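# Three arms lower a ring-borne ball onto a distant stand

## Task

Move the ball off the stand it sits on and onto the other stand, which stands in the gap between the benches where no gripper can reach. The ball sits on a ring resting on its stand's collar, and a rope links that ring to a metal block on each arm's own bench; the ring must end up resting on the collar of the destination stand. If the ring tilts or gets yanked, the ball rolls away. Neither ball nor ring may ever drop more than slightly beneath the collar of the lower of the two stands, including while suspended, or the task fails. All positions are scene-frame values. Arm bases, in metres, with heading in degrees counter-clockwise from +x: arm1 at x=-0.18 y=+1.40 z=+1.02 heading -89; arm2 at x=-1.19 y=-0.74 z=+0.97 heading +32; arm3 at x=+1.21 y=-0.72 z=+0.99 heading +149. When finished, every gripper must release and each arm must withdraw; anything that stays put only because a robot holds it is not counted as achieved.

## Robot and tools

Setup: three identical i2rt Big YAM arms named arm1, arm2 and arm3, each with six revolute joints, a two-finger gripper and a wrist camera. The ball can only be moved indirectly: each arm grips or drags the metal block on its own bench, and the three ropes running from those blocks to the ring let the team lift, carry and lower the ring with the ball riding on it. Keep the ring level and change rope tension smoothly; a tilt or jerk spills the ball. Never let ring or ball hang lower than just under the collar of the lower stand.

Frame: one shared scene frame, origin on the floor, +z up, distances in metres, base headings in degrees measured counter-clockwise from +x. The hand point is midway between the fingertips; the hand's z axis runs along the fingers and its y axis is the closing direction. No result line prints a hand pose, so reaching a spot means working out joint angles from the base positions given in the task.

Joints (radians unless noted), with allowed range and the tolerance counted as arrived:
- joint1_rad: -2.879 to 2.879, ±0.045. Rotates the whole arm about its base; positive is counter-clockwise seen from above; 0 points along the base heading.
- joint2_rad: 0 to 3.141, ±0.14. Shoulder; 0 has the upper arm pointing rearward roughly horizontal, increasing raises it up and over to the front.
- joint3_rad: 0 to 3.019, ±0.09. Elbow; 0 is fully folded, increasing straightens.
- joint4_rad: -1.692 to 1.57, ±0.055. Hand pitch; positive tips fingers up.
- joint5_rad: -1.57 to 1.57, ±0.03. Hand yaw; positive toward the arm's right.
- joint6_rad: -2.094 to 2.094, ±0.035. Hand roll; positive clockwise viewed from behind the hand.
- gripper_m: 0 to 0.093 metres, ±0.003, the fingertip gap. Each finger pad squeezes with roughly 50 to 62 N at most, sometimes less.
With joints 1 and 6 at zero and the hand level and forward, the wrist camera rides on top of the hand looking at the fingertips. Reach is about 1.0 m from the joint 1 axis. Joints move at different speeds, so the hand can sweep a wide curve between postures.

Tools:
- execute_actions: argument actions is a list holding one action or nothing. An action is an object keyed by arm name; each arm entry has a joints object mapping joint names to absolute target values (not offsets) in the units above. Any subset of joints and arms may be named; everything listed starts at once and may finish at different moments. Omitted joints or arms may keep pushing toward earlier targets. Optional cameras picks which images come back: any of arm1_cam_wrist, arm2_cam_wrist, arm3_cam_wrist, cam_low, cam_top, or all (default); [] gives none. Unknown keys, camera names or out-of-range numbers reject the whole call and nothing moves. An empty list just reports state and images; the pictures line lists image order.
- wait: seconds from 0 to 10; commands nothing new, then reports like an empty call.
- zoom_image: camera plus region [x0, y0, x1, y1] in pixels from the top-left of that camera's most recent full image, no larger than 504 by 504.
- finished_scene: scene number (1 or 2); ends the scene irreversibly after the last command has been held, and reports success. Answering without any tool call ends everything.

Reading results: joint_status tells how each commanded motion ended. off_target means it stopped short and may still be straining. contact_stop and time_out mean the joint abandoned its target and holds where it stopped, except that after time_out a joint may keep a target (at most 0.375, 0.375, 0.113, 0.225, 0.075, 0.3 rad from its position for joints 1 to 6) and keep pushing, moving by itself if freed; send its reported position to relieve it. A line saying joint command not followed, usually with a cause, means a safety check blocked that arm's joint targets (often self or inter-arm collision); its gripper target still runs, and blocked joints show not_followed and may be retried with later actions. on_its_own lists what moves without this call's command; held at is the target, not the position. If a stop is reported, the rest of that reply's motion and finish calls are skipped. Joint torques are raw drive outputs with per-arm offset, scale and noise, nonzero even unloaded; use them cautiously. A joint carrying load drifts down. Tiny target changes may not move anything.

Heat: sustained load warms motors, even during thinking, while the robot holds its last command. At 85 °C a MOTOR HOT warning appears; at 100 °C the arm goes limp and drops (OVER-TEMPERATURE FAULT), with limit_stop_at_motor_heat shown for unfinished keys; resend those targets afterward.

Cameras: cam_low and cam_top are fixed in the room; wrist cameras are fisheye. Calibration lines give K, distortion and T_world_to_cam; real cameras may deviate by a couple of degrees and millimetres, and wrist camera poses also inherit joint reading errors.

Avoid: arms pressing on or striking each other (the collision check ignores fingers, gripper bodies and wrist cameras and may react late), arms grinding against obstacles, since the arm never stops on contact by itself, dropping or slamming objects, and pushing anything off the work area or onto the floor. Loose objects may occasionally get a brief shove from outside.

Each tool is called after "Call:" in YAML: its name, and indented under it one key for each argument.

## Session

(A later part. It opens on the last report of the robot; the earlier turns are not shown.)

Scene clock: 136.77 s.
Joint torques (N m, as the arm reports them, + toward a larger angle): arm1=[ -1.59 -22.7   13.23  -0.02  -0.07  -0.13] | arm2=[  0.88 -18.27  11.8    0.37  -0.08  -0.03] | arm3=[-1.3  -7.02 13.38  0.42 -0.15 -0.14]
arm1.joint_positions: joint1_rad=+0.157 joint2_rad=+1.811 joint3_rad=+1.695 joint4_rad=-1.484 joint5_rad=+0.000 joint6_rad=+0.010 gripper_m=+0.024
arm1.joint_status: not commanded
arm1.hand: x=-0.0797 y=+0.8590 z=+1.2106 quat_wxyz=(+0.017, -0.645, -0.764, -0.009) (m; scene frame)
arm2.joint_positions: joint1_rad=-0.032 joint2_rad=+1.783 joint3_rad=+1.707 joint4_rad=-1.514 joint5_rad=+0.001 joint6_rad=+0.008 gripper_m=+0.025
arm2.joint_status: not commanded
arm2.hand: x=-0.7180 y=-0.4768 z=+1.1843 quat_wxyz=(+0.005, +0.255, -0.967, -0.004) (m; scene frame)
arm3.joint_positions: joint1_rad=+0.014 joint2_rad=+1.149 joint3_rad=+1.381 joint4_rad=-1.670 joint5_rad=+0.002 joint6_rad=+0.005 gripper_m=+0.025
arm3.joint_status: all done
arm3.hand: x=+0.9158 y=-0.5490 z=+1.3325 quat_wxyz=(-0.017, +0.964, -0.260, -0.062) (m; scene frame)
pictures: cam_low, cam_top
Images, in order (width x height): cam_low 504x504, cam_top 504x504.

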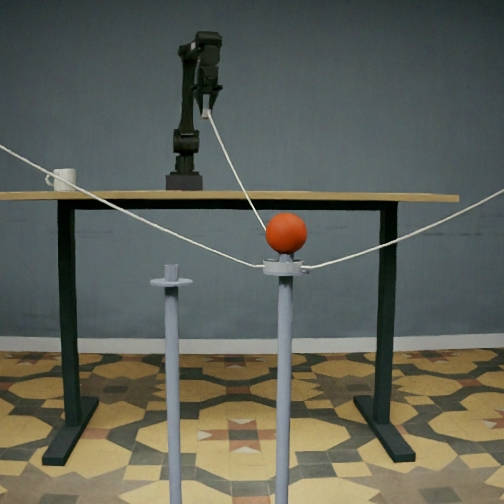

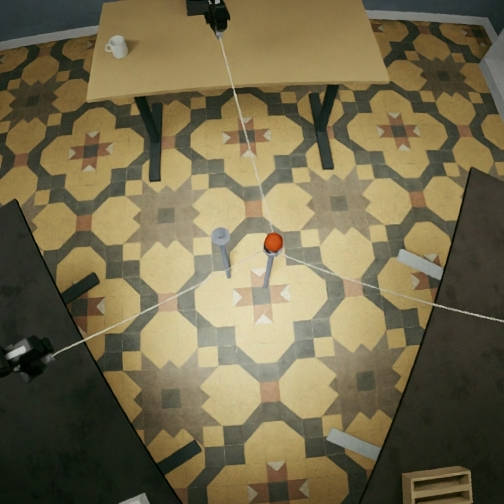

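Call:
execute_actions:
  actions:
    - {"arm1":{"joints":{"joint2_rad":1.75,"joint4_rad":-1.53}},"arm2":{"joints":{"joint3_rad":1.79,"joint4_rad":-1.57}},"arm3":{"joints":{"joint2_rad":1.06,"joint3_rad":1.47}}}
  cameras: ["cam_low"]

Call:
execute_actions:
  actions:
    - {"arm1":{"joints":{"joint3_rad":1.79}},"arm2":{"joints":{"joint2_rad":1.72}},"arm3":{"joints":{"joint2_rad":1.02,"joint3_rad":1.51}}}
  cameras: ["cam_low"]

Scene clock: 145.40 s.
Joint torques (N m, as the arm reports them, + toward a larger angle): arm1=[ -1.64 -23.36  13.22  -0.17  -0.07  -0.13] | arm2=[  0.88 -18.42  12.68   0.21  -0.1   -0.02] | arm3=[-1.48 -6.55 14.3   0.53 -0.16 -0.14]
arm1.joint_positions: joint1_rad=+0.157 joint2_rad=+1.791 joint3_rad=+1.695 joint4_rad=-1.512 joint5_rad=+0.000 joint6_rad=+0.010 gripper_m=+0.024
arm1.joint_status: all done
arm1.hand: x=-0.0810 y=+0.8669 z=+1.2215 quat_wxyz=(+0.020, -0.645, -0.764, -0.012) (m; scene frame)
arm2.joint_positions: joint1_rad=-0.032 joint2_rad=+1.782 joint3_rad=+1.735 joint4_rad=-1.551 joint5_rad=+0.001 joint6_rad=+0.008 gripper_m=+0.025
arm2.joint_status: all done
arm2.hand: x=-0.7195 y=-0.4778 z=+1.1955 quat_wxyz=(+0.010, +0.255, -0.967, -0.003) (m; scene frame)
arm3.joint_positions: joint1_rad=+0.014 joint2_rad=+1.077 joint3_rad=+1.398 joint4_rad=-1.670 joint5_rad=+0.002 joint6_rad=+0.005 gripper_m=+0.025
arm3.joint_status: all done
arm3.hand: x=+0.9282 y=-0.5560 z=+1.3616 quat_wxyz=(-0.029, +0.960, -0.259, -0.105) (m; scene frame)
pictures: cam_low
Images, in order (width x height): cam_low 504x504.

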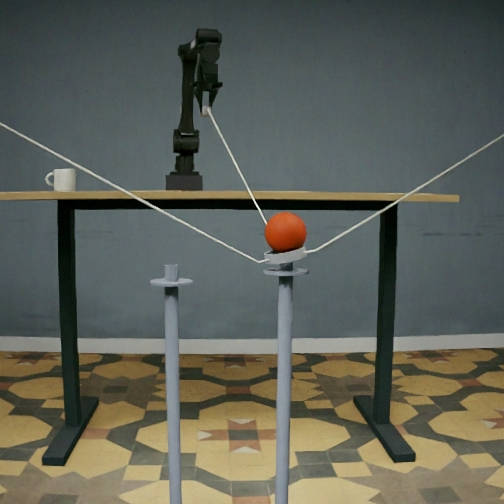

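Scene clock: 146.17 s.
Joint torques (N m, as the arm reports them, + toward a larger angle): arm1=[ -1.7  -23.51  14.32  -0.07  -0.07  -0.13] | arm2=[  0.66 -17.91  12.8    0.2   -0.08  -0.03] | arm3=[-1.4  -6.75 14.59  0.65 -0.14 -0.15]
arm1.joint_positions: joint1_rad=+0.157 joint2_rad=+1.791 joint3_rad=+1.723 joint4_rad=-1.512 joint5_rad=+0.000 joint6_rad=+0.010 gripper_m=+0.024
arm1.joint_status: all done
arm1.hand: x=-0.0796 y=+0.8593 z=+1.2318 quat_wxyz=(+0.009, -0.645, -0.764, -0.003) (m; scene frame)
arm2.joint_positions: joint1_rad=-0.032 joint2_rad=+1.754 joint3_rad=+1.735 joint4_rad=-1.551 joint5_rad=+0.001 joint6_rad=+0.008 gripper_m=+0.025
arm2.joint_status: all done
arm2.hand: x=-0.7219 y=-0.4794 z=+1.2099 quat_wxyz=(-0.004, +0.255, -0.967, -0.007) (m; scene frame)
arm3.joint_positions: joint1_rad=+0.014 joint2_rad=+1.045 joint3_rad=+1.434 joint4_rad=-1.670 joint5_rad=+0.002 joint6_rad=+0.005 gripper_m=+0.025
arm3.joint_status: all done
arm3.hand: x=+0.9319 y=-0.5581 z=+1.3859 quat_wxyz=(-0.037, +0.956, -0.258, -0.137) (m; scene frame)
pictures: cam_low
Images, in order (width x height): cam_low 504x504.

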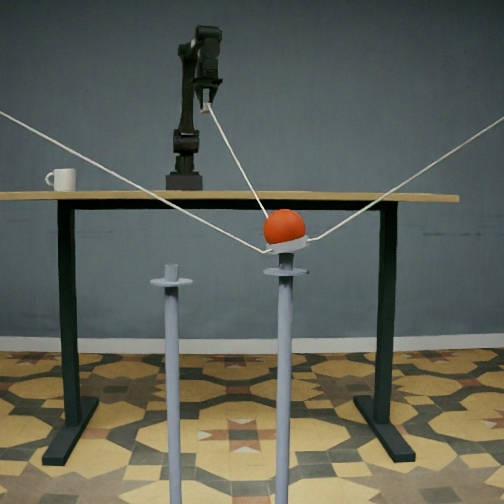

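Call:
execute_actions:
  actions:
    - {"arm1":{"joints":{"joint3_rad":1.82,"joint4_rad":-1.56}},"arm2":{"joints":{"joint3_rad":1.87,"joint4_rad":-1.62}}}
  cameras: ["cam_low","cam_top"]

Scene clock: 151.87 s.
Joint torques (N m, as the arm reports them, + toward a larger angle): arm1=[ -1.66 -23.55  14.32  -0.45  -0.07  -0.13] | arm2=[  0.58 -17.96  12.59   0.32  -0.1   -0.04] | arm3=[-1.32 -6.75 14.58  0.65 -0.14 -0.17]
arm1.joint_positions: joint1_rad=+0.157 joint2_rad=+1.791 joint3_rad=+1.753 joint4_rad=-1.533 joint5_rad=+0.000 joint6_rad=+0.010 gripper_m=+0.024
arm1.joint_status: all done
arm1.hand: x=-0.0790 y=+0.8567 z=+1.2431 quat_wxyz=(+0.006, -0.645, -0.764, +0.000) (m; scene frame)
arm2.joint_positions: joint1_rad=-0.032 joint2_rad=+1.749 joint3_rad=+1.820 joint4_rad=-1.598 joint5_rad=+0.001 joint6_rad=+0.008 gripper_m=+0.025
arm2.joint_status: all done
arm2.hand: x=-0.7153 y=-0.4761 z=+1.2449 quat_wxyz=(-0.024, +0.255, -0.967, -0.012) (m; scene frame)
arm3.joint_positions: joint1_rad=+0.014 joint2_rad=+1.045 joint3_rad=+1.434 joint4_rad=-1.670 joint5_rad=+0.002 joint6_rad=+0.005 gripper_m=+0.025
arm3.joint_status: not commanded
arm3.hand: x=+0.9319 y=-0.5581 z=+1.3859 quat_wxyz=(-0.037, +0.956, -0.258, -0.137) (m; scene frame)
pictures: cam_low, cam_top
Images, in order (width x height): cam_low 504x504, cam_top 504x504.

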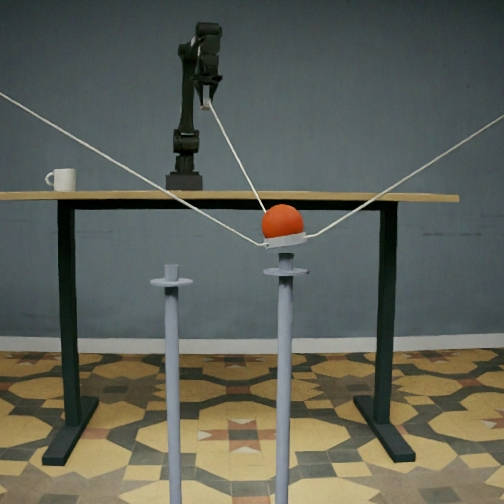

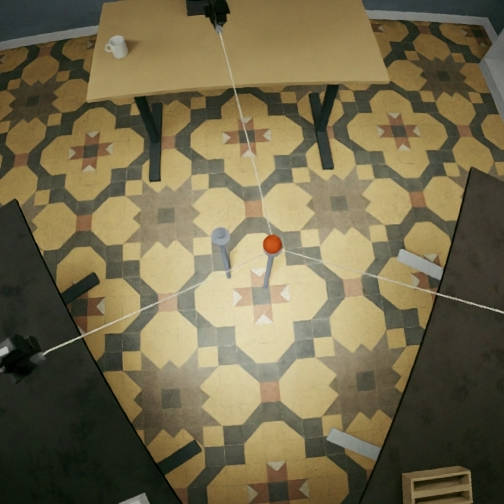

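Call:
execute_actions:
  actions:
    - {"arm1":{"joints":{"joint1_rad":0.12}},"arm2":{"joints":{"joint2_rad":1.64,"joint3_rad":1.75}},"arm3":{"joints":{"joint2_rad":1.13,"joint3_rad":1.57}}}
  cameras: ["cam_low"]

Call:
execute_actions:
  actions:
    - {"arm1":{"joints":{"joint1_rad":0.08,"joint2_rad":1.73}},"arm2":{"joints":{"joint2_rad":1.55,"joint3_rad":1.66}},"arm3":{"joints":{"joint2_rad":1.23,"joint3_rad":1.65}}}
  cameras: ["cam_low","cam_top"]

Scene clock: 170.13 s.
Joint torques (N m, as the arm reports them, + toward a larger angle): arm1=[ -1.78 -23.39  14.34  -0.35  -0.07  -0.14] | arm2=[  0.89 -17.16   8.37   0.45  -0.11  -0.03] | arm3=[-1.16 -8.45 13.94  0.66 -0.17 -0.17]
arm1.joint_positions: joint1_rad=+0.121 joint2_rad=+1.791 joint3_rad=+1.753 joint4_rad=-1.535 joint5_rad=+0.000 joint6_rad=+0.010 gripper_m=+0.024
arm1.joint_status: all done
arm1.hand: x=-0.0990 y=+0.8538 z=+1.2433 quat_wxyz=(+0.007, -0.659, -0.752, +0.000) (m; scene frame)
arm2.joint_positions: joint1_rad=-0.032 joint2_rad=+1.668 joint3_rad=+1.751 joint4_rad=-1.601 joint5_rad=+0.001 joint6_rad=+0.008 gripper_m=+0.025
arm2.joint_status: all done
arm2.hand: x=-0.7393 y=-0.4902 z=+1.2594 quat_wxyz=(-0.029, +0.255, -0.966, -0.014) (m; scene frame)
arm3.joint_positions: joint1_rad=+0.014 joint2_rad=+1.155 joint3_rad=+1.503 joint4_rad=-1.670 joint5_rad=+0.002 joint6_rad=+0.005 gripper_m=+0.025
arm3.joint_status: all done
arm3.hand: x=+0.9004 y=-0.5401 z=+1.3807 quat_wxyz=(-0.032, +0.958, -0.258, -0.118) (m; scene frame)
pictures: cam_low
Images, in order (width x height): cam_low 504x504.

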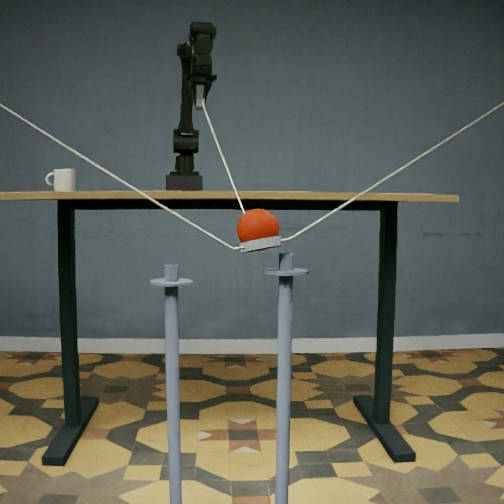

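Scene clock: 171.03 s.
Joint torques (N m, as the arm reports them, + toward a larger angle): arm1=[ -2.01 -24.36  14.36  -0.34  -0.07  -0.13] | arm2=[  0.64 -15.42   8.5    0.36  -0.1   -0.04] | arm3=[-1.44 -9.52 14.23  0.54 -0.15 -0.14]
arm1.joint_positions: joint1_rad=+0.080 joint2_rad=+1.779 joint3_rad=+1.753 joint4_rad=-1.535 joint5_rad=+0.000 joint6_rad=+0.010 gripper_m=+0.024
arm1.joint_status: all done
arm1.hand: x=-0.1215 y=+0.8523 z=+1.2498 quat_wxyz=(+0.002, -0.674, -0.738, +0.004) (m; scene frame)
arm2.joint_positions: joint1_rad=-0.032 joint2_rad=+1.578 joint3_rad=+1.657 joint4_rad=-1.601 joint5_rad=+0.001 joint6_rad=+0.008 gripper_m=+0.025
arm2.joint_status: all done
arm2.hand: x=-0.7690 y=-0.5074 z=+1.2652 quat_wxyz=(-0.027, +0.255, -0.967, -0.013) (m; scene frame)
arm3.joint_positions: joint1_rad=+0.014 joint2_rad=+1.251 joint3_rad=+1.580 joint4_rad=-1.670 joint5_rad=+0.002 joint6_rad=+0.005 gripper_m=+0.025
arm3.joint_status: all done
arm3.hand: x=+0.8709 y=-0.5231 z=+1.3795 quat_wxyz=(-0.029, +0.959, -0.259, -0.108) (m; scene frame)
pictures: cam_low, cam_top
Images, in order (width x height): cam_low 504x504, cam_top 504x504.

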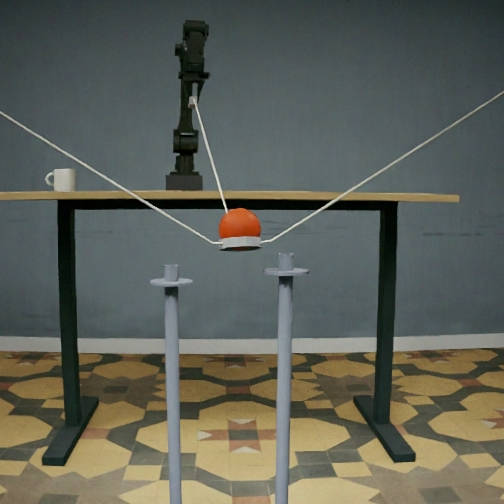

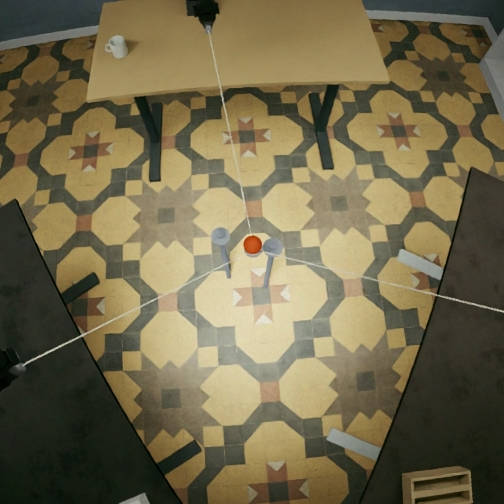

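Call:
execute_actions:
  actions:
    - {"arm1":{"joints":{"joint1_rad":0.04,"joint2_rad":1.68,"joint3_rad":1.72,"joint4_rad":-1.58}},"arm2":{"joints":{"joint2_rad":1.47,"joint3_rad":1.58,"joint1_rad":0.01}},"arm3":{"joints":{"joint2_rad":1.33,"joint3_rad":1.73}}}
  cameras: ["cam_low"]

Call:
execute_actions:
  actions:
    - {"arm1":{"joints":{"joint1_rad":0.0,"joint2_rad":1.64,"joint3_rad":1.68}},"arm2":{"joints":{"joint2_rad":1.39,"joint3_rad":1.5,"joint1_rad":0.05}},"arm3":{"joints":{"joint2_rad":1.43,"joint3_rad":1.82}}}
  cameras: ["cam_low","cam_top"]

Scene clock: 185.80 s.
Joint torques (N m, as the arm reports them, + toward a larger angle): arm1=[ -1.84 -21.72   9.22  -0.19  -0.07  -0.13] | arm2=[  1.53 -12.93   8.7    0.48  -0.09  -0.04] | arm3=[ -1.34 -11.13  14.12   0.5   -0.16  -0.16]
arm1.joint_positions: joint1_rad=+0.040 joint2_rad=+1.715 joint3_rad=+1.718 joint4_rad=-1.559 joint5_rad=+0.000 joint6_rad=+0.010 gripper_m=+0.024
arm1.joint_status: all done
arm1.hand: x=-0.1444 y=+0.8718 z=+1.2698 quat_wxyz=(+0.000, -0.689, -0.725, +0.006) (m; scene frame)
arm2.joint_positions: joint1_rad=+0.011 joint2_rad=+1.497 joint3_rad=+1.577 joint4_rad=-1.601 joint5_rad=+0.001 joint6_rad=+0.008 gripper_m=+0.025
arm2.joint_status: all done
arm2.hand: x=-0.8058 y=-0.5061 z=+1.2699 quat_wxyz=(-0.028, +0.276, -0.961, -0.014) (m; scene frame)
arm3.joint_positions: joint1_rad=+0.014 joint2_rad=+1.352 joint3_rad=+1.660 joint4_rad=-1.671 joint5_rad=+0.002 joint6_rad=+0.005 gripper_m=+0.025
arm3.joint_status: all done
arm3.hand: x=+0.8396 y=-0.5052 z=+1.3745 quat_wxyz=(-0.027, +0.961, -0.259, -0.098) (m; scene frame)
pictures: cam_low
Images, in order (width x height): cam_low 504x504.

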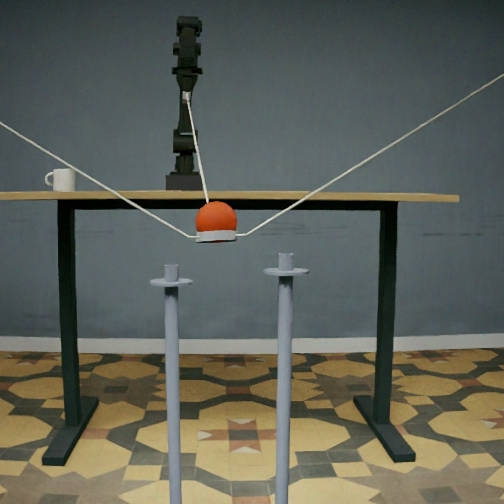

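Scene clock: 186.73 s.
Joint torques (N m, as the arm reports them, + toward a larger angle): arm1=[ -1.85 -22.41   9.35  -0.19  -0.07  -0.13] | arm2=[  1.92 -12.6    8.78   0.39  -0.11  -0.04] | arm3=[ -1.36 -12.55  14.32   0.57  -0.16  -0.14]
arm1.joint_positions: joint1_rad=+0.001 joint2_rad=+1.687 joint3_rad=+1.676 joint4_rad=-1.559 joint5_rad=+0.000 joint6_rad=+0.010 gripper_m=+0.024
arm1.joint_status: all done
arm1.hand: x=-0.1652 y=+0.8848 z=+1.2680 quat_wxyz=(+0.005, -0.703, -0.711, +0.001) (m; scene frame)
arm2.joint_positions: joint1_rad=+0.050 joint2_rad=+1.417 joint3_rad=+1.497 joint4_rad=-1.601 joint5_rad=+0.001 joint6_rad=+0.008 gripper_m=+0.025
arm2.joint_status: all done
arm2.hand: x=-0.8408 y=-0.5091 z=+1.2719 quat_wxyz=(-0.028, +0.294, -0.955, -0.014) (m; scene frame)
arm3.joint_positions: joint1_rad=+0.014 joint2_rad=+1.451 joint3_rad=+1.749 joint4_rad=-1.671 joint5_rad=+0.002 joint6_rad=+0.005 gripper_m=+0.025
arm3.joint_status: all done
arm3.hand: x=+0.8078 y=-0.4869 z=+1.3698 quat_wxyz=(-0.025, +0.961, -0.259, -0.093) (m; scene frame)
pictures: cam_low, cam_top
Images, in order (width x height): cam_low 504x504, cam_top 504x504.

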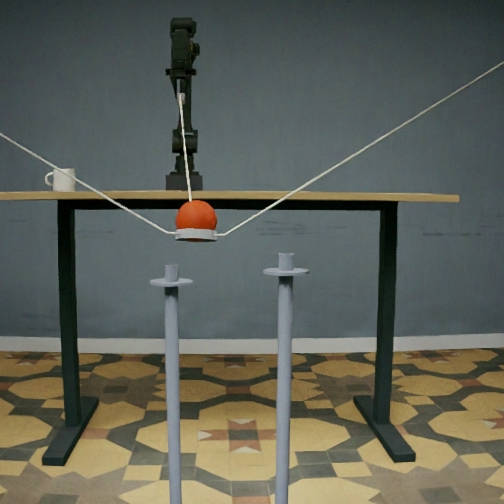

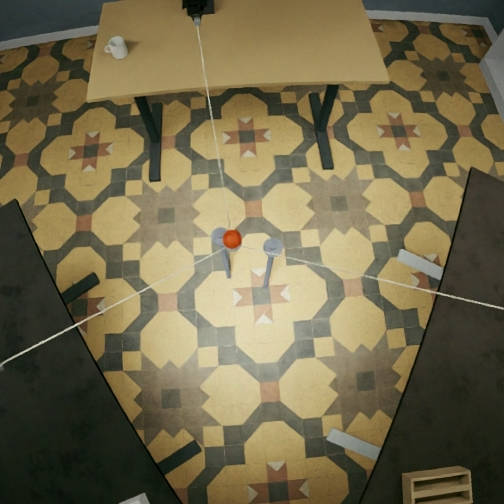

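Call:
execute_actions:
  actions:
    - {"arm1":{"joints":{"joint1_rad":-0.04,"joint2_rad":1.58,"joint3_rad":1.61}},"arm2":{"joints":{"joint2_rad":1.35,"joint3_rad":1.45,"joint1_rad":0.1}},"arm3":{"joints":{"joint2_rad":1.53,"joint3_rad":1.9}}}
  cameras: []

Call:
execute_actions:
  actions:
    - {"arm1":{"joints":{"joint1_rad":-0.07,"joint2_rad":1.54,"joint3_rad":1.55}},"arm2":{"joints":{"joint2_rad":1.33,"joint3_rad":1.42,"joint1_rad":0.14}},"arm3":{"joints":{"joint2_rad":1.6,"joint3_rad":1.96}}}
  cameras: ["cam_low","cam_top"]

Scene clock: 194.47 s.
Joint torques (N m, as the arm reports them, + toward a larger angle): arm1=[ -2.01 -20.16   9.3   -0.12  -0.07  -0.13] | arm2=[  0.7  -12.27   8.51   0.35  -0.12  -0.06] | arm3=[ -0.8  -14.07  14.12   0.53  -0.14  -0.16]
arm1.joint_positions: joint1_rad=-0.039 joint2_rad=+1.617 joint3_rad=+1.607 joint4_rad=-1.559 joint5_rad=+0.000 joint6_rad=+0.010 gripper_m=+0.024
arm1.joint_status: all done
arm1.hand: x=-0.1853 y=+0.9106 z=+1.2754 quat_wxyz=(+0.005, -0.717, -0.697, +0.001) (m; scene frame)
arm2.joint_positions: joint1_rad=+0.101 joint2_rad=+1.385 joint3_rad=+1.448 joint4_rad=-1.601 joint5_rad=+0.001 joint6_rad=+0.008 gripper_m=+0.025
arm2.joint_status: all done
arm2.hand: x=-0.8662 y=-0.5010 z=+1.2652 quat_wxyz=(-0.019, +0.319, -0.948, -0.012) (m; scene frame)
arm3.joint_positions: joint1_rad=+0.014 joint2_rad=+1.554 joint3_rad=+1.831 joint4_rad=-1.671 joint5_rad=+0.002 joint6_rad=+0.005 gripper_m=+0.025
arm3.joint_status: all done
arm3.hand: x=+0.7762 y=-0.4688 z=+1.3571 quat_wxyz=(-0.023, +0.962, -0.259, -0.084) (m; scene frame)
pictures: none
No camera images: the call's "cameras" was empty. Leave "cameras" out to get every camera's image.

Scene clock: 195.30 s.
Joint torques (N m, as the arm reports them, + toward a larger angle): arm1=[ -2.31 -20.33   9.21  -0.23  -0.06  -0.14] | arm2=[  1.39 -11.43   8.29   0.38  -0.1   -0.05] | arm3=[ -1.35 -14.44  14.41   0.54  -0.14  -0.13]
arm1.joint_positions: joint1_rad=-0.065 joint2_rad=+1.585 joint3_rad=+1.547 joint4_rad=-1.559 joint5_rad=+0.000 joint6_rad=+0.010 gripper_m=+0.024
arm1.joint_status: all done
arm1.hand: x=-0.1976 y=+0.9302 z=+1.2678 quat_wxyz=(+0.015, -0.726, -0.687, -0.009) (m; scene frame)
arm2.joint_positions: joint1_rad=+0.138 joint2_rad=+1.366 joint3_rad=+1.419 joint4_rad=-1.601 joint5_rad=+0.001 joint6_rad=+0.008 gripper_m=+0.025
arm2.joint_status: all done
arm2.hand: x=-0.8829 y=-0.4954 z=+1.2617 quat_wxyz=(-0.015, +0.336, -0.942, -0.010) (m; scene frame)
arm3.joint_positions: joint1_rad=+0.014 joint2_rad=+1.615 joint3_rad=+1.887 joint4_rad=-1.671 joint5_rad=+0.002 joint6_rad=+0.005 gripper_m=+0.025
arm3.joint_status: all done
arm3.hand: x=+0.7569 y=-0.4577 z=+1.3504 quat_wxyz=(-0.022, +0.962, -0.259, -0.081) (m; scene frame)
pictures: cam_low, cam_top
Images, in order (width x height): cam_low 504x504, cam_top 504x504.

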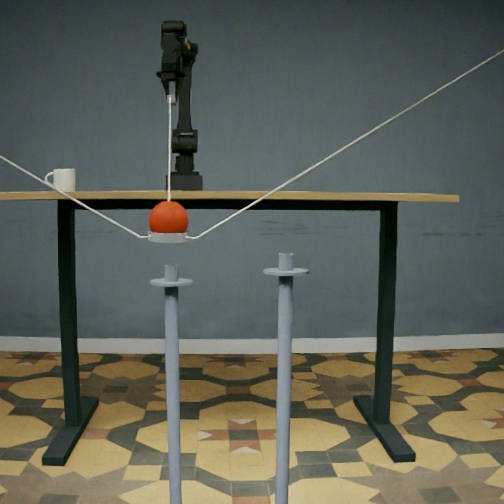

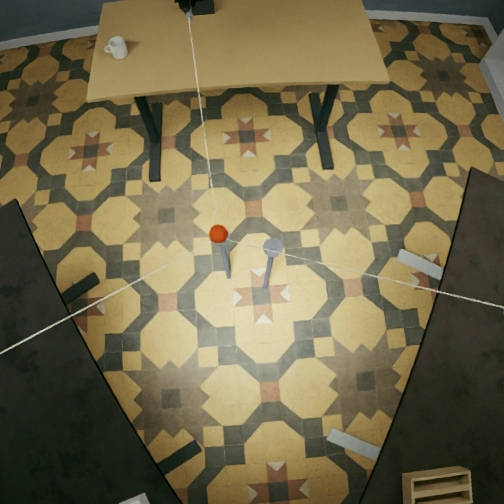

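Call:
execute_actions:
  actions:
    - {"arm1":{"joints":{"joint3_rad":1.49,"joint4_rad":-1.53}},"arm2":{"joints":{"joint3_rad":1.35,"joint4_rad":-1.51}},"arm3":{"joints":{"joint3_rad":1.82,"joint4_rad":-1.58}}}
  cameras: ["cam_low","cam_top","arm3_cam_wrist"]

Call:
zoom_image:
  camera: "cam_top"
  region: [180,200,300,300]

Scene clock: 203.17 s.
Joint torques (N m, as the arm reports them, + toward a larger angle): arm1=[ -2.27 -19.37   9.33   0.83  -0.07  -0.13] | arm2=[  1.22 -12.44   8.75   1.44  -0.08  -0.03] | arm3=[ -1.46 -15.09   9.93   1.15  -0.15  -0.15]
arm1.joint_positions: joint1_rad=-0.065 joint2_rad=+1.578 joint3_rad=+1.484 joint4_rad=-1.534 joint5_rad=+0.000 joint6_rad=+0.010 gripper_m=+0.024
arm1.joint_status: all done
arm1.hand: x=-0.1973 y=+0.9422 z=+1.2475 quat_wxyz=(+0.026, -0.726, -0.687, -0.020) (m; scene frame)
arm2.joint_positions: joint1_rad=+0.138 joint2_rad=+1.358 joint3_rad=+1.346 joint4_rad=-1.517 joint5_rad=+0.001 joint6_rad=+0.008 gripper_m=+0.025
arm2.joint_status: all done
arm2.hand: x=-0.8813 y=-0.4937 z=+1.2369 quat_wxyz=(-0.024, +0.336, -0.942, -0.014) (m; scene frame)
arm3.joint_positions: joint1_rad=+0.014 joint2_rad=+1.620 joint3_rad=+1.809 joint4_rad=-1.588 joint5_rad=+0.002 joint6_rad=+0.005 gripper_m=+0.025
arm3.joint_status: all done
arm3.hand: x=+0.7492 y=-0.4533 z=+1.3188 quat_wxyz=(-0.022, +0.962, -0.259, -0.081) (m; scene frame)
pictures: arm3_cam_wrist, cam_low, cam_top
camera_calibration (this result's frames):
arm3_cam_wrist: T_world_to_cam=[[0.495915, 0.868365, -0.00333677, 0.0257832], [0.78259, -0.445258, 0.435083, -1.35754], [0.376325, -0.218376, -0.900384, 0.930038], [0, 0, 0, 1]] pos_world=[0.699617, -0.423749, 1.42812]
Images, in order (width x height): arm3_cam_wrist 616x616, cam_low 504x504, cam_top 504x504.

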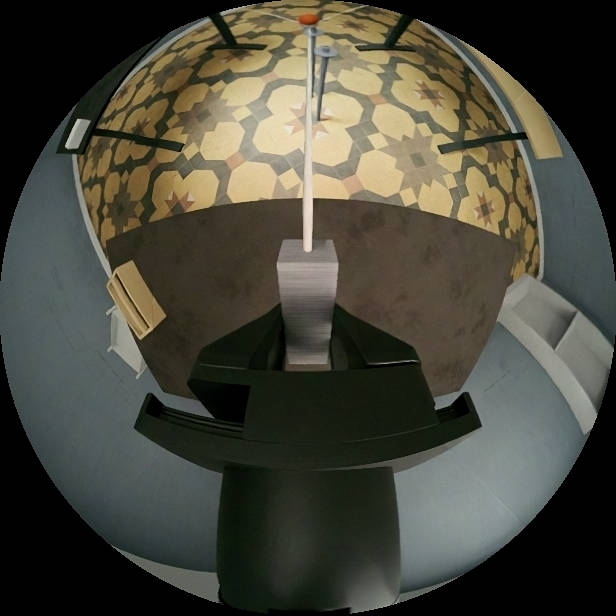

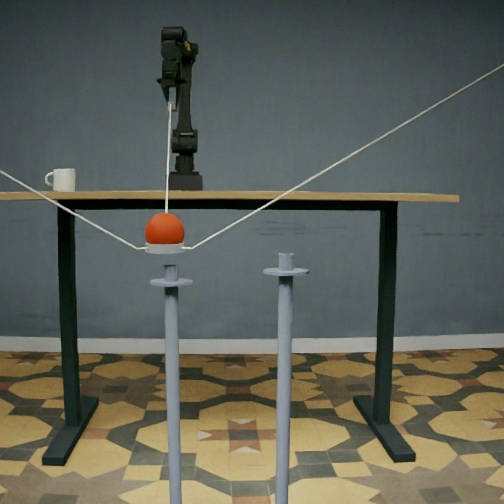

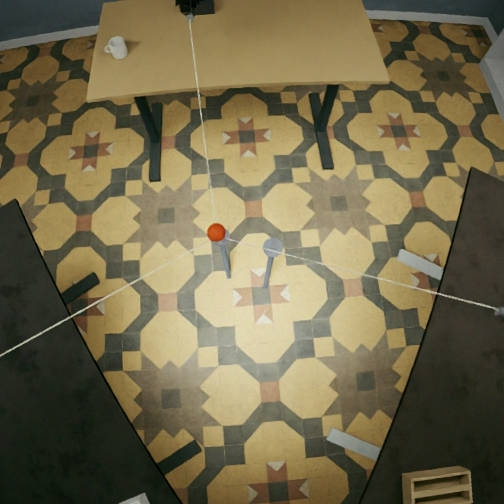

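Region (180, 200, 300, 300) of cam_top's 504x504 image, scaled by 4.200, with more detail than that image has.

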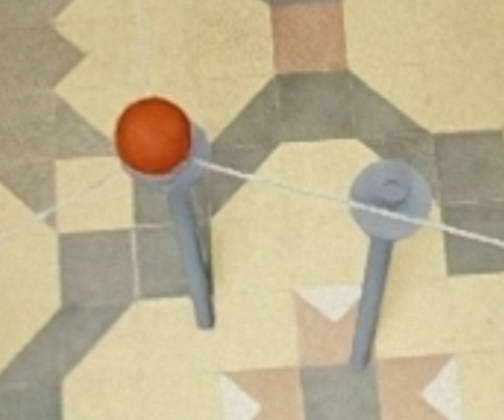

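Call:
execute_actions:
  actions:
    - {"arm1":{"joints":{"joint3_rad":1.47,"joint4_rad":-1.51}},"arm2":{"joints":{"joint3_rad":1.325,"joint4_rad":-1.44}},"arm3":{"joints":{"joint3_rad":1.79,"joint4_rad":-1.62}}}
  cameras: ["cam_low","cam_top"]

Call:
zoom_image:
  camera: "cam_top"
  region: [180,200,300,300]

Scene clock: 210.30 s.
Joint torques (N m, as the arm reports them, + toward a larger angle): arm1=[ -2.26 -19.27   8.99   0.8   -0.07  -0.13] | arm2=[  1.4  -12.12   8.46   1.63  -0.09  -0.03] | arm3=[ -1.11 -14.95   9.46   0.06  -0.15  -0.15]
arm1.joint_positions: joint1_rad=-0.065 joint2_rad=+1.578 joint3_rad=+1.468 joint4_rad=-1.514 joint5_rad=+0.000 joint6_rad=+0.010 gripper_m=+0.024
arm1.joint_status: all done
arm1.hand: x=-0.1973 y=+0.9417 z=+1.2415 quat_wxyz=(+0.024, -0.726, -0.687, -0.018) (m; scene frame)
arm2.joint_positions: joint1_rad=+0.138 joint2_rad=+1.357 joint3_rad=+1.324 joint4_rad=-1.449 joint5_rad=+0.001 joint6_rad=+0.008 gripper_m=+0.025
arm2.joint_status: all done
arm2.hand: x=-0.8729 y=-0.4866 z=+1.2293 quat_wxyz=(-0.046, +0.335, -0.941, -0.022) (m; scene frame)
arm3.joint_positions: joint1_rad=+0.014 joint2_rad=+1.620 joint3_rad=+1.783 joint4_rad=-1.602 joint5_rad=+0.002 joint6_rad=+0.005 gripper_m=+0.025
arm3.joint_status: all done
arm3.hand: x=+0.7560 y=-0.4572 z=+1.3080 quat_wxyz=(-0.017, +0.964, -0.260, -0.062) (m; scene frame)
pictures: cam_low, cam_top
Images, in order (width x height): cam_low 504x504, cam_top 504x504.

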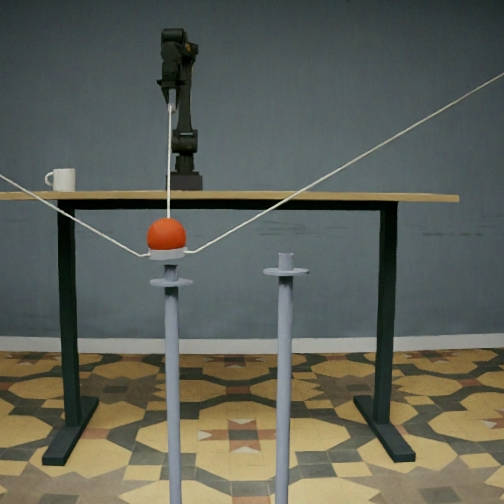

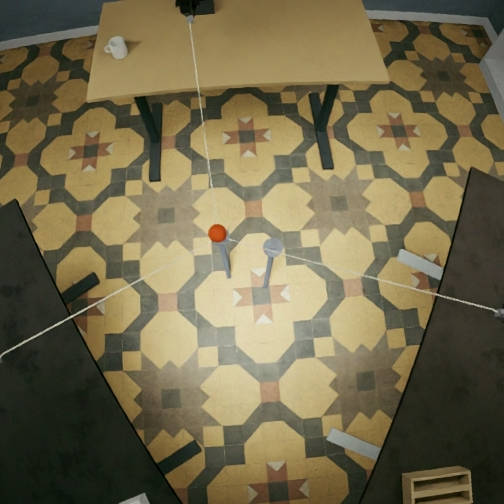

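Region (180, 200, 300, 300) of cam_top's 504x504 image, scaled by 4.200, with more detail than that image has.

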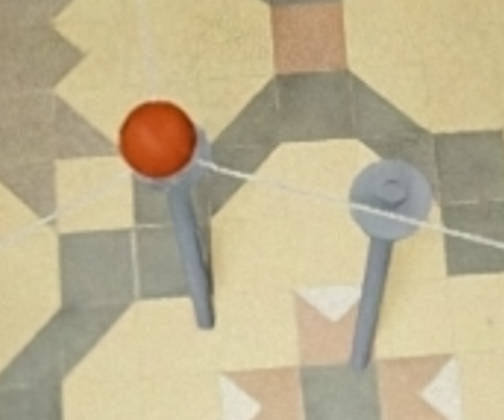

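Call:
execute_actions:
  actions:
    - {"arm1":{"joints":{"joint1_rad":-0.03,"joint3_rad":1.44,"joint4_rad":-1.47}},"arm2":{"joints":{"joint3_rad":1.3,"joint4_rad":-1.39}},"arm3":{"joints":{"joint3_rad":1.755}}}
  cameras: ["cam_low"]

Call:
execute_actions:
  actions:
    - {"arm1":{"joints":{"joint3_rad":1.41,"joint4_rad":-1.44}},"arm2":{"joints":{"joint3_rad":1.27,"joint4_rad":-1.36}},"arm3":{"joints":{"joint3_rad":1.725,"joint4_rad":-1.56}}}
  cameras: ["cam_low","cam_top"]

Call:
zoom_image:
  camera: "cam_low"
  region: [110,200,240,310]

Scene clock: 222.23 s.
Joint torques (N m, as the arm reports them, + toward a larger angle): arm1=[ -1.7  -19.27   9.12   0.84  -0.07  -0.13] | arm2=[  1.34 -11.89   8.74   1.7   -0.1   -0.04] | arm3=[ -1.38 -15.16   9.46   0.04  -0.16  -0.15]
arm1.joint_positions: joint1_rad=-0.030 joint2_rad=+1.577 joint3_rad=+1.437 joint4_rad=-1.475 joint5_rad=+0.000 joint6_rad=+0.010 gripper_m=+0.024
arm1.joint_status: all done
arm1.hand: x=-0.1812 y=+0.9411 z=+1.2298 quat_wxyz=(+0.021, -0.714, -0.700, -0.015) (m; scene frame)
arm2.joint_positions: joint1_rad=+0.138 joint2_rad=+1.357 joint3_rad=+1.299 joint4_rad=-1.400 joint5_rad=+0.001 joint6_rad=+0.008 gripper_m=+0.025
arm2.joint_status: all done
arm2.hand: x=-0.8686 y=-0.4830 z=+1.2205 quat_wxyz=(-0.057, +0.335, -0.940, -0.026) (m; scene frame)
arm3.joint_positions: joint1_rad=+0.014 joint2_rad=+1.620 joint3_rad=+1.747 joint4_rad=-1.602 joint5_rad=+0.002 joint6_rad=+0.005 gripper_m=+0.025
arm3.joint_status: all done
arm3.hand: x=+0.7619 y=-0.4606 z=+1.2934 quat_wxyz=(-0.013, +0.965, -0.260, -0.045) (m; scene frame)
pictures: cam_low
Images, in order (width x height): cam_low 504x504.

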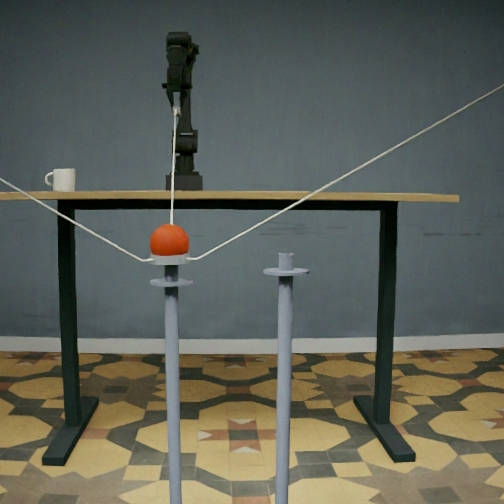

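Scene clock: 222.97 s.
Joint torques (N m, as the arm reports them, + toward a larger angle): arm1=[ -1.85 -19.29   9.15   0.91  -0.07  -0.13] | arm2=[  1.72 -11.96   8.64   1.86  -0.1   -0.04] | arm3=[ -1.48 -15.16   9.39   1.11  -0.16  -0.16]
arm1.joint_positions: joint1_rad=-0.030 joint2_rad=+1.576 joint3_rad=+1.407 joint4_rad=-1.446 joint5_rad=+0.000 joint6_rad=+0.010 gripper_m=+0.024
arm1.joint_status: all done
arm1.hand: x=-0.1812 y=+0.9433 z=+1.2187 quat_wxyz=(+0.022, -0.714, -0.700, -0.015) (m; scene frame)
arm2.joint_positions: joint1_rad=+0.138 joint2_rad=+1.356 joint3_rad=+1.268 joint4_rad=-1.374 joint5_rad=+0.001 joint6_rad=+0.008 gripper_m=+0.025
arm2.joint_status: all done
arm2.hand: x=-0.8702 y=-0.4841 z=+1.2089 quat_wxyz=(-0.055, +0.335, -0.940, -0.025) (m; scene frame)
arm3.joint_positions: joint1_rad=+0.014 joint2_rad=+1.620 joint3_rad=+1.720 joint4_rad=-1.571 joint5_rad=+0.002 joint6_rad=+0.005 gripper_m=+0.025
arm3.joint_status: all done
arm3.hand: x=+0.7601 y=-0.4596 z=+1.2829 quat_wxyz=(-0.013, +0.964, -0.260, -0.046) (m; scene frame)
pictures: cam_low, cam_top
Images, in order (width x height): cam_low 504x504, cam_top 504x504.

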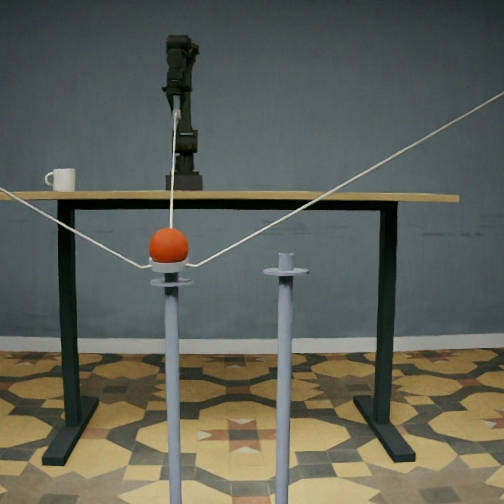

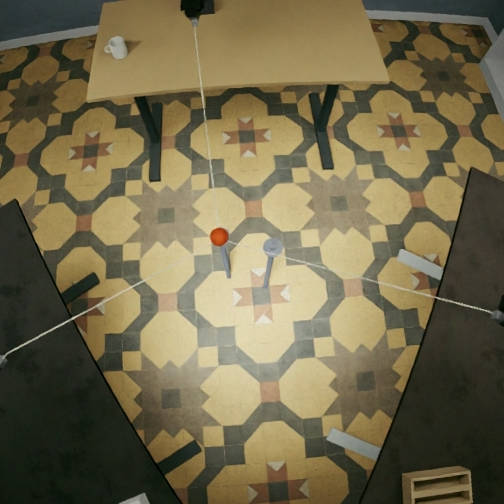

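Region (110, 200, 240, 310) of cam_low's 504x504 image, scaled by 3.877, with more detail than that image has; it fills the top 426 rows of this view, and the rest is white.

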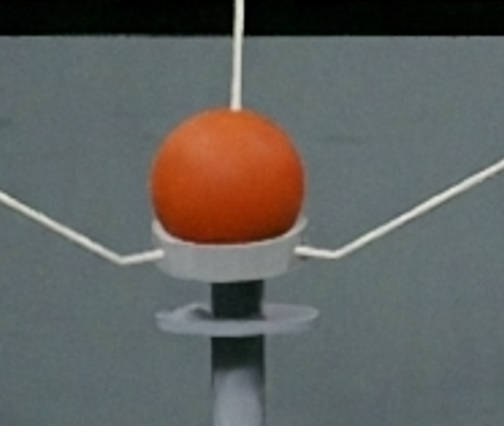

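Call:
execute_actions:
  actions:
    - {"arm2":{"joints":{"joint3_rad":1.23,"joint4_rad":-1.32}},"arm3":{"joints":{"joint3_rad":1.69,"joint4_rad":-1.52}}}
  cameras: ["cam_low","cam_top"]

Call:
zoom_image:
  camera: "cam_low"
  region: [110,200,240,310]

Scene clock: 229.37 s.
Joint torques (N m, as the arm reports them, + toward a larger angle): arm1=[ -1.86 -19.06   9.1    0.89  -0.07  -0.14] | arm2=[  1.34 -11.35   8.78   1.83  -0.1   -0.02] | arm3=[ -1.12 -15.23   9.54   1.08  -0.15  -0.14]
arm1.joint_positions: joint1_rad=-0.030 joint2_rad=+1.576 joint3_rad=+1.407 joint4_rad=-1.446 joint5_rad=+0.000 joint6_rad=+0.010 gripper_m=+0.024
arm1.joint_status: not commanded
arm1.hand: x=-0.1812 y=+0.9433 z=+1.2187 quat_wxyz=(+0.022, -0.714, -0.700, -0.015) (m; scene frame)
arm2.joint_positions: joint1_rad=+0.138 joint2_rad=+1.355 joint3_rad=+1.228 joint4_rad=-1.333 joint5_rad=+0.001 joint6_rad=+0.008 gripper_m=+0.025
arm2.joint_status: all done
arm2.hand: x=-0.8715 y=-0.4850 z=+1.1943 quat_wxyz=(-0.056, +0.335, -0.940, -0.025) (m; scene frame)
arm3.joint_positions: joint1_rad=+0.014 joint2_rad=+1.620 joint3_rad=+1.684 joint4_rad=-1.528 joint5_rad=+0.002 joint6_rad=+0.005 gripper_m=+0.025
arm3.joint_status: all done
arm3.hand: x=+0.7577 y=-0.4582 z=+1.2696 quat_wxyz=(-0.014, +0.964, -0.260, -0.050) (m; scene frame)
pictures: cam_low, cam_top
Images, in order (width x height): cam_low 504x504, cam_top 504x504.

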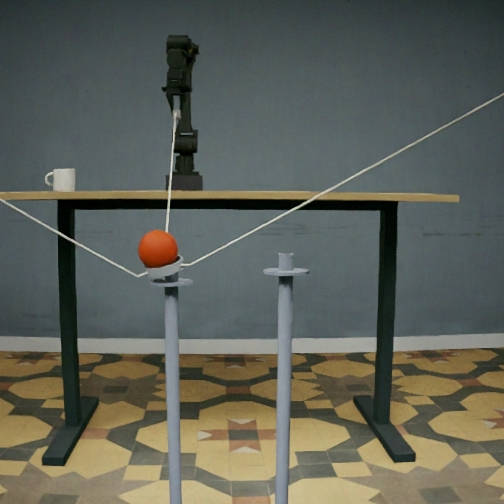

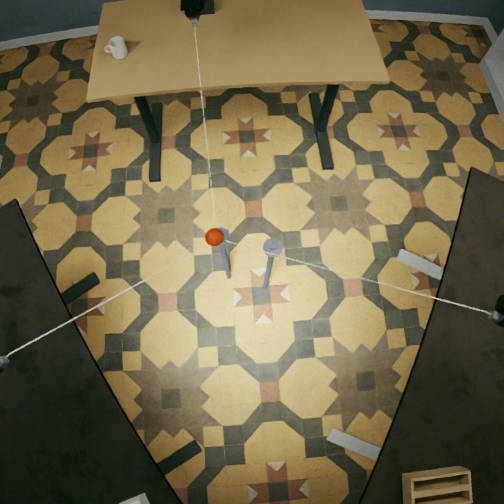

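Region (110, 200, 240, 310) of cam_low's 504x504 image, scaled by 3.877, with more detail than that image has; it fills the top 426 rows of this view, and the rest is white.

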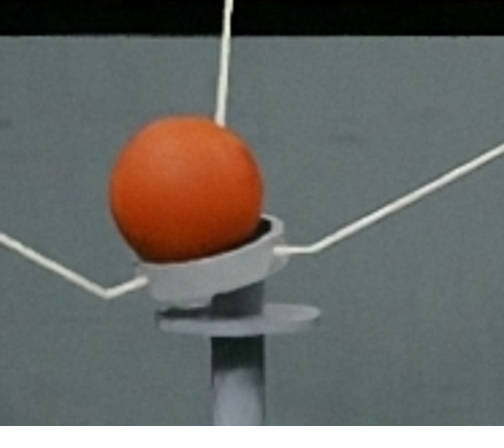

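Back up, and pull toward arm1.

Call:
execute_actions:
  actions:
    - {"arm1":{"joints":{"joint4_rad":-1.53}},"arm2":{"joints":{"joint3_rad":1.35}},"arm3":{"joints":{"joint3_rad":1.78,"joint4_rad":-1.6}}}
  cameras: ["cam_low","cam_top"]

Call:
zoom_image:
  camera: "cam_low"
  region: [110,200,240,310]

Scene clock: 235.40 s.
Joint torques (N m, as the arm reports them, + toward a larger angle): arm1=[ -1.85 -18.92   9.01  -0.61  -0.07  -0.13] | arm2=[  1.44 -12.14  12.66   1.68  -0.08  -0.03] | arm3=[ -1.4  -15.32  14.7   -0.05  -0.16  -0.16]
arm1.joint_positions: joint1_rad=-0.030 joint2_rad=+1.576 joint3_rad=+1.407 joint4_rad=-1.503 joint5_rad=+0.000 joint6_rad=+0.010 gripper_m=+0.024
arm1.joint_status: all done
arm1.hand: x=-0.1811 y=+0.9572 z=+1.2199 quat_wxyz=(+0.042, -0.713, -0.699, -0.035) (m; scene frame)
arm2.joint_positions: joint1_rad=+0.138 joint2_rad=+1.355 joint3_rad=+1.300 joint4_rad=-1.326 joint5_rad=+0.001 joint6_rad=+0.008 gripper_m=+0.025
arm2.joint_status: all done
arm2.hand: x=-0.8549 y=-0.4716 z=+1.2248 quat_wxyz=(-0.093, +0.334, -0.937, -0.039) (m; scene frame)
arm3.joint_positions: joint1_rad=+0.014 joint2_rad=+1.620 joint3_rad=+1.706 joint4_rad=-1.580 joint5_rad=+0.002 joint6_rad=+0.005 gripper_m=+0.025
arm3.joint_status: all done
arm3.hand: x=+0.7646 y=-0.4622 z=+1.2771 quat_wxyz=(-0.010, +0.965, -0.260, -0.035) (m; scene frame)
pictures: cam_low, cam_top
Images, in order (width x height): cam_low 504x504, cam_top 504x504.

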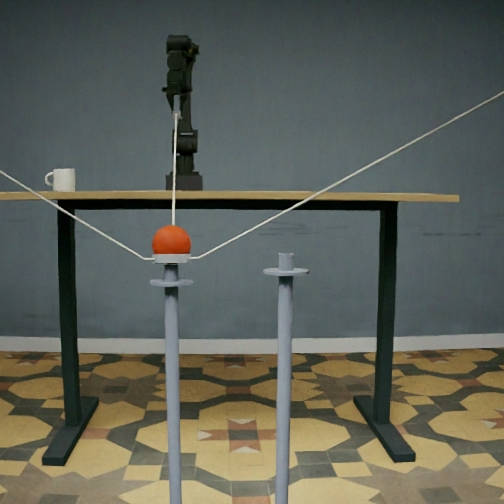

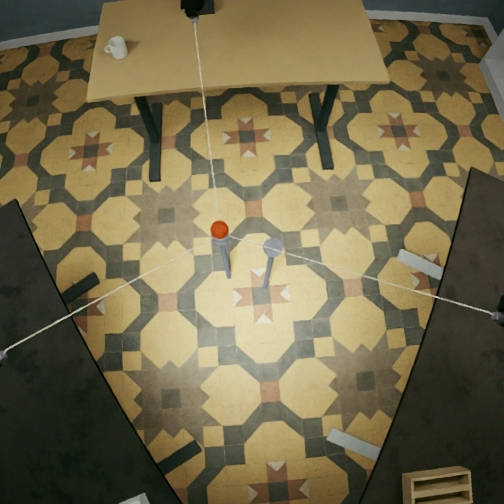

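Region (110, 200, 240, 310) of cam_low's 504x504 image, scaled by 3.877, with more detail than that image has; it fills the top 426 rows of this view, and the rest is white.

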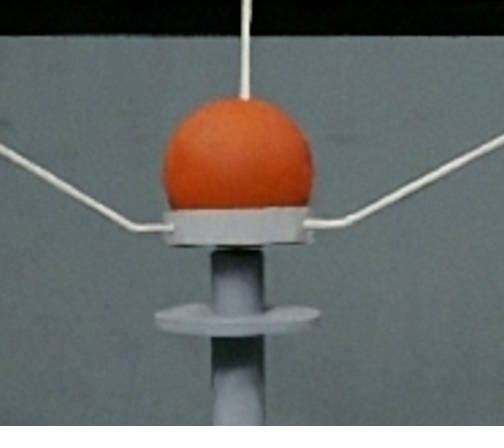

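Call:
execute_actions:
  actions:
    - {"arm1":{"joints":{"joint4_rad":-1.455}},"arm2":{"joints":{"joint4_rad":-1.28}},"arm3":{"joints":{"joint4_rad":-1.535}}}
  cameras: ["cam_low","cam_top"]

Call:
zoom_image:
  camera: "cam_low"
  region: [110,200,240,310]

Scene clock: 241.73 s.
Joint torques (N m, as the arm reports them, + toward a larger angle): arm1=[ -1.82 -18.96   9.07   0.94  -0.06  -0.13] | arm2=[  1.42 -11.67  12.82   2.25  -0.09  -0.03] | arm3=[ -1.13 -15.02  14.66   1.16  -0.17  -0.16]
arm1.joint_positions: joint1_rad=-0.030 joint2_rad=+1.576 joint3_rad=+1.407 joint4_rad=-1.464 joint5_rad=+0.000 joint6_rad=+0.010 gripper_m=+0.024
arm1.joint_status: all done
arm1.hand: x=-0.1812 y=+0.9476 z=+1.2190 quat_wxyz=(+0.028, -0.714, -0.700, -0.021) (m; scene frame)
arm2.joint_positions: joint1_rad=+0.138 joint2_rad=+1.355 joint3_rad=+1.300 joint4_rad=-1.298 joint5_rad=+0.001 joint6_rad=+0.008 gripper_m=+0.025
arm2.joint_status: all done
arm2.hand: x=-0.8496 y=-0.4673 z=+1.2263 quat_wxyz=(-0.106, +0.333, -0.936, -0.044) (m; scene frame)
arm3.joint_positions: joint1_rad=+0.014 joint2_rad=+1.620 joint3_rad=+1.706 joint4_rad=-1.546 joint5_rad=+0.002 joint6_rad=+0.005 gripper_m=+0.025
arm3.joint_status: all done
arm3.hand: x=+0.7574 y=-0.4581 z=+1.2778 quat_wxyz=(-0.014, +0.964, -0.260, -0.051) (m; scene frame)
pictures: cam_low, cam_top
Images, in order (width x height): cam_low 504x504, cam_top 504x504.

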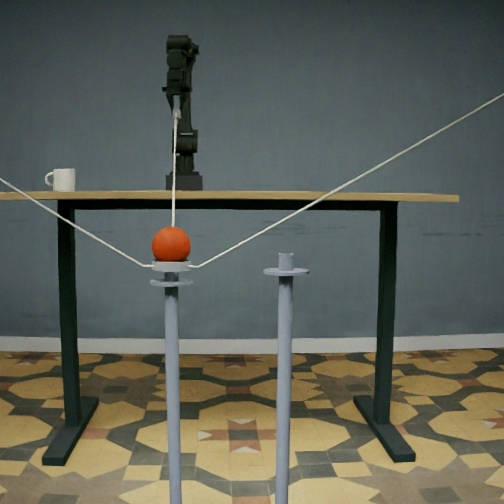

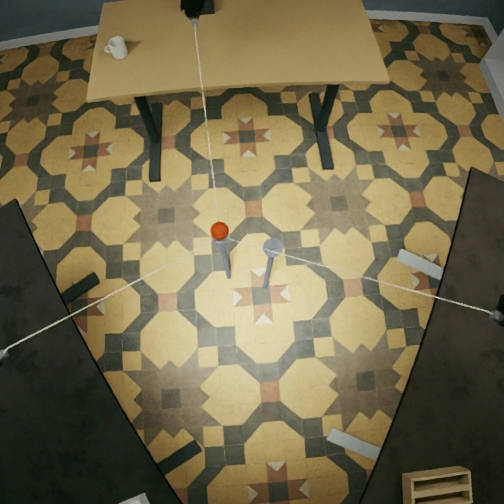

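Region (110, 200, 240, 310) of cam_low's 504x504 image, scaled by 3.877, with more detail than that image has; it fills the top 426 rows of this view, and the rest is white.

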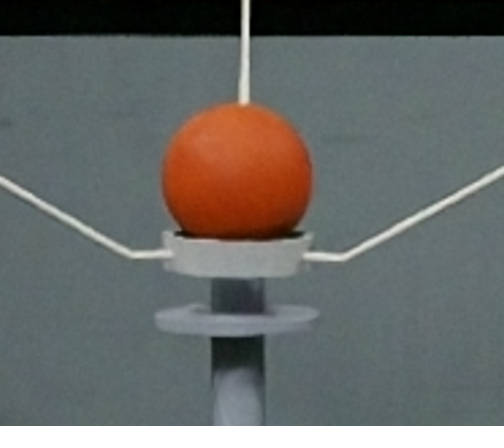

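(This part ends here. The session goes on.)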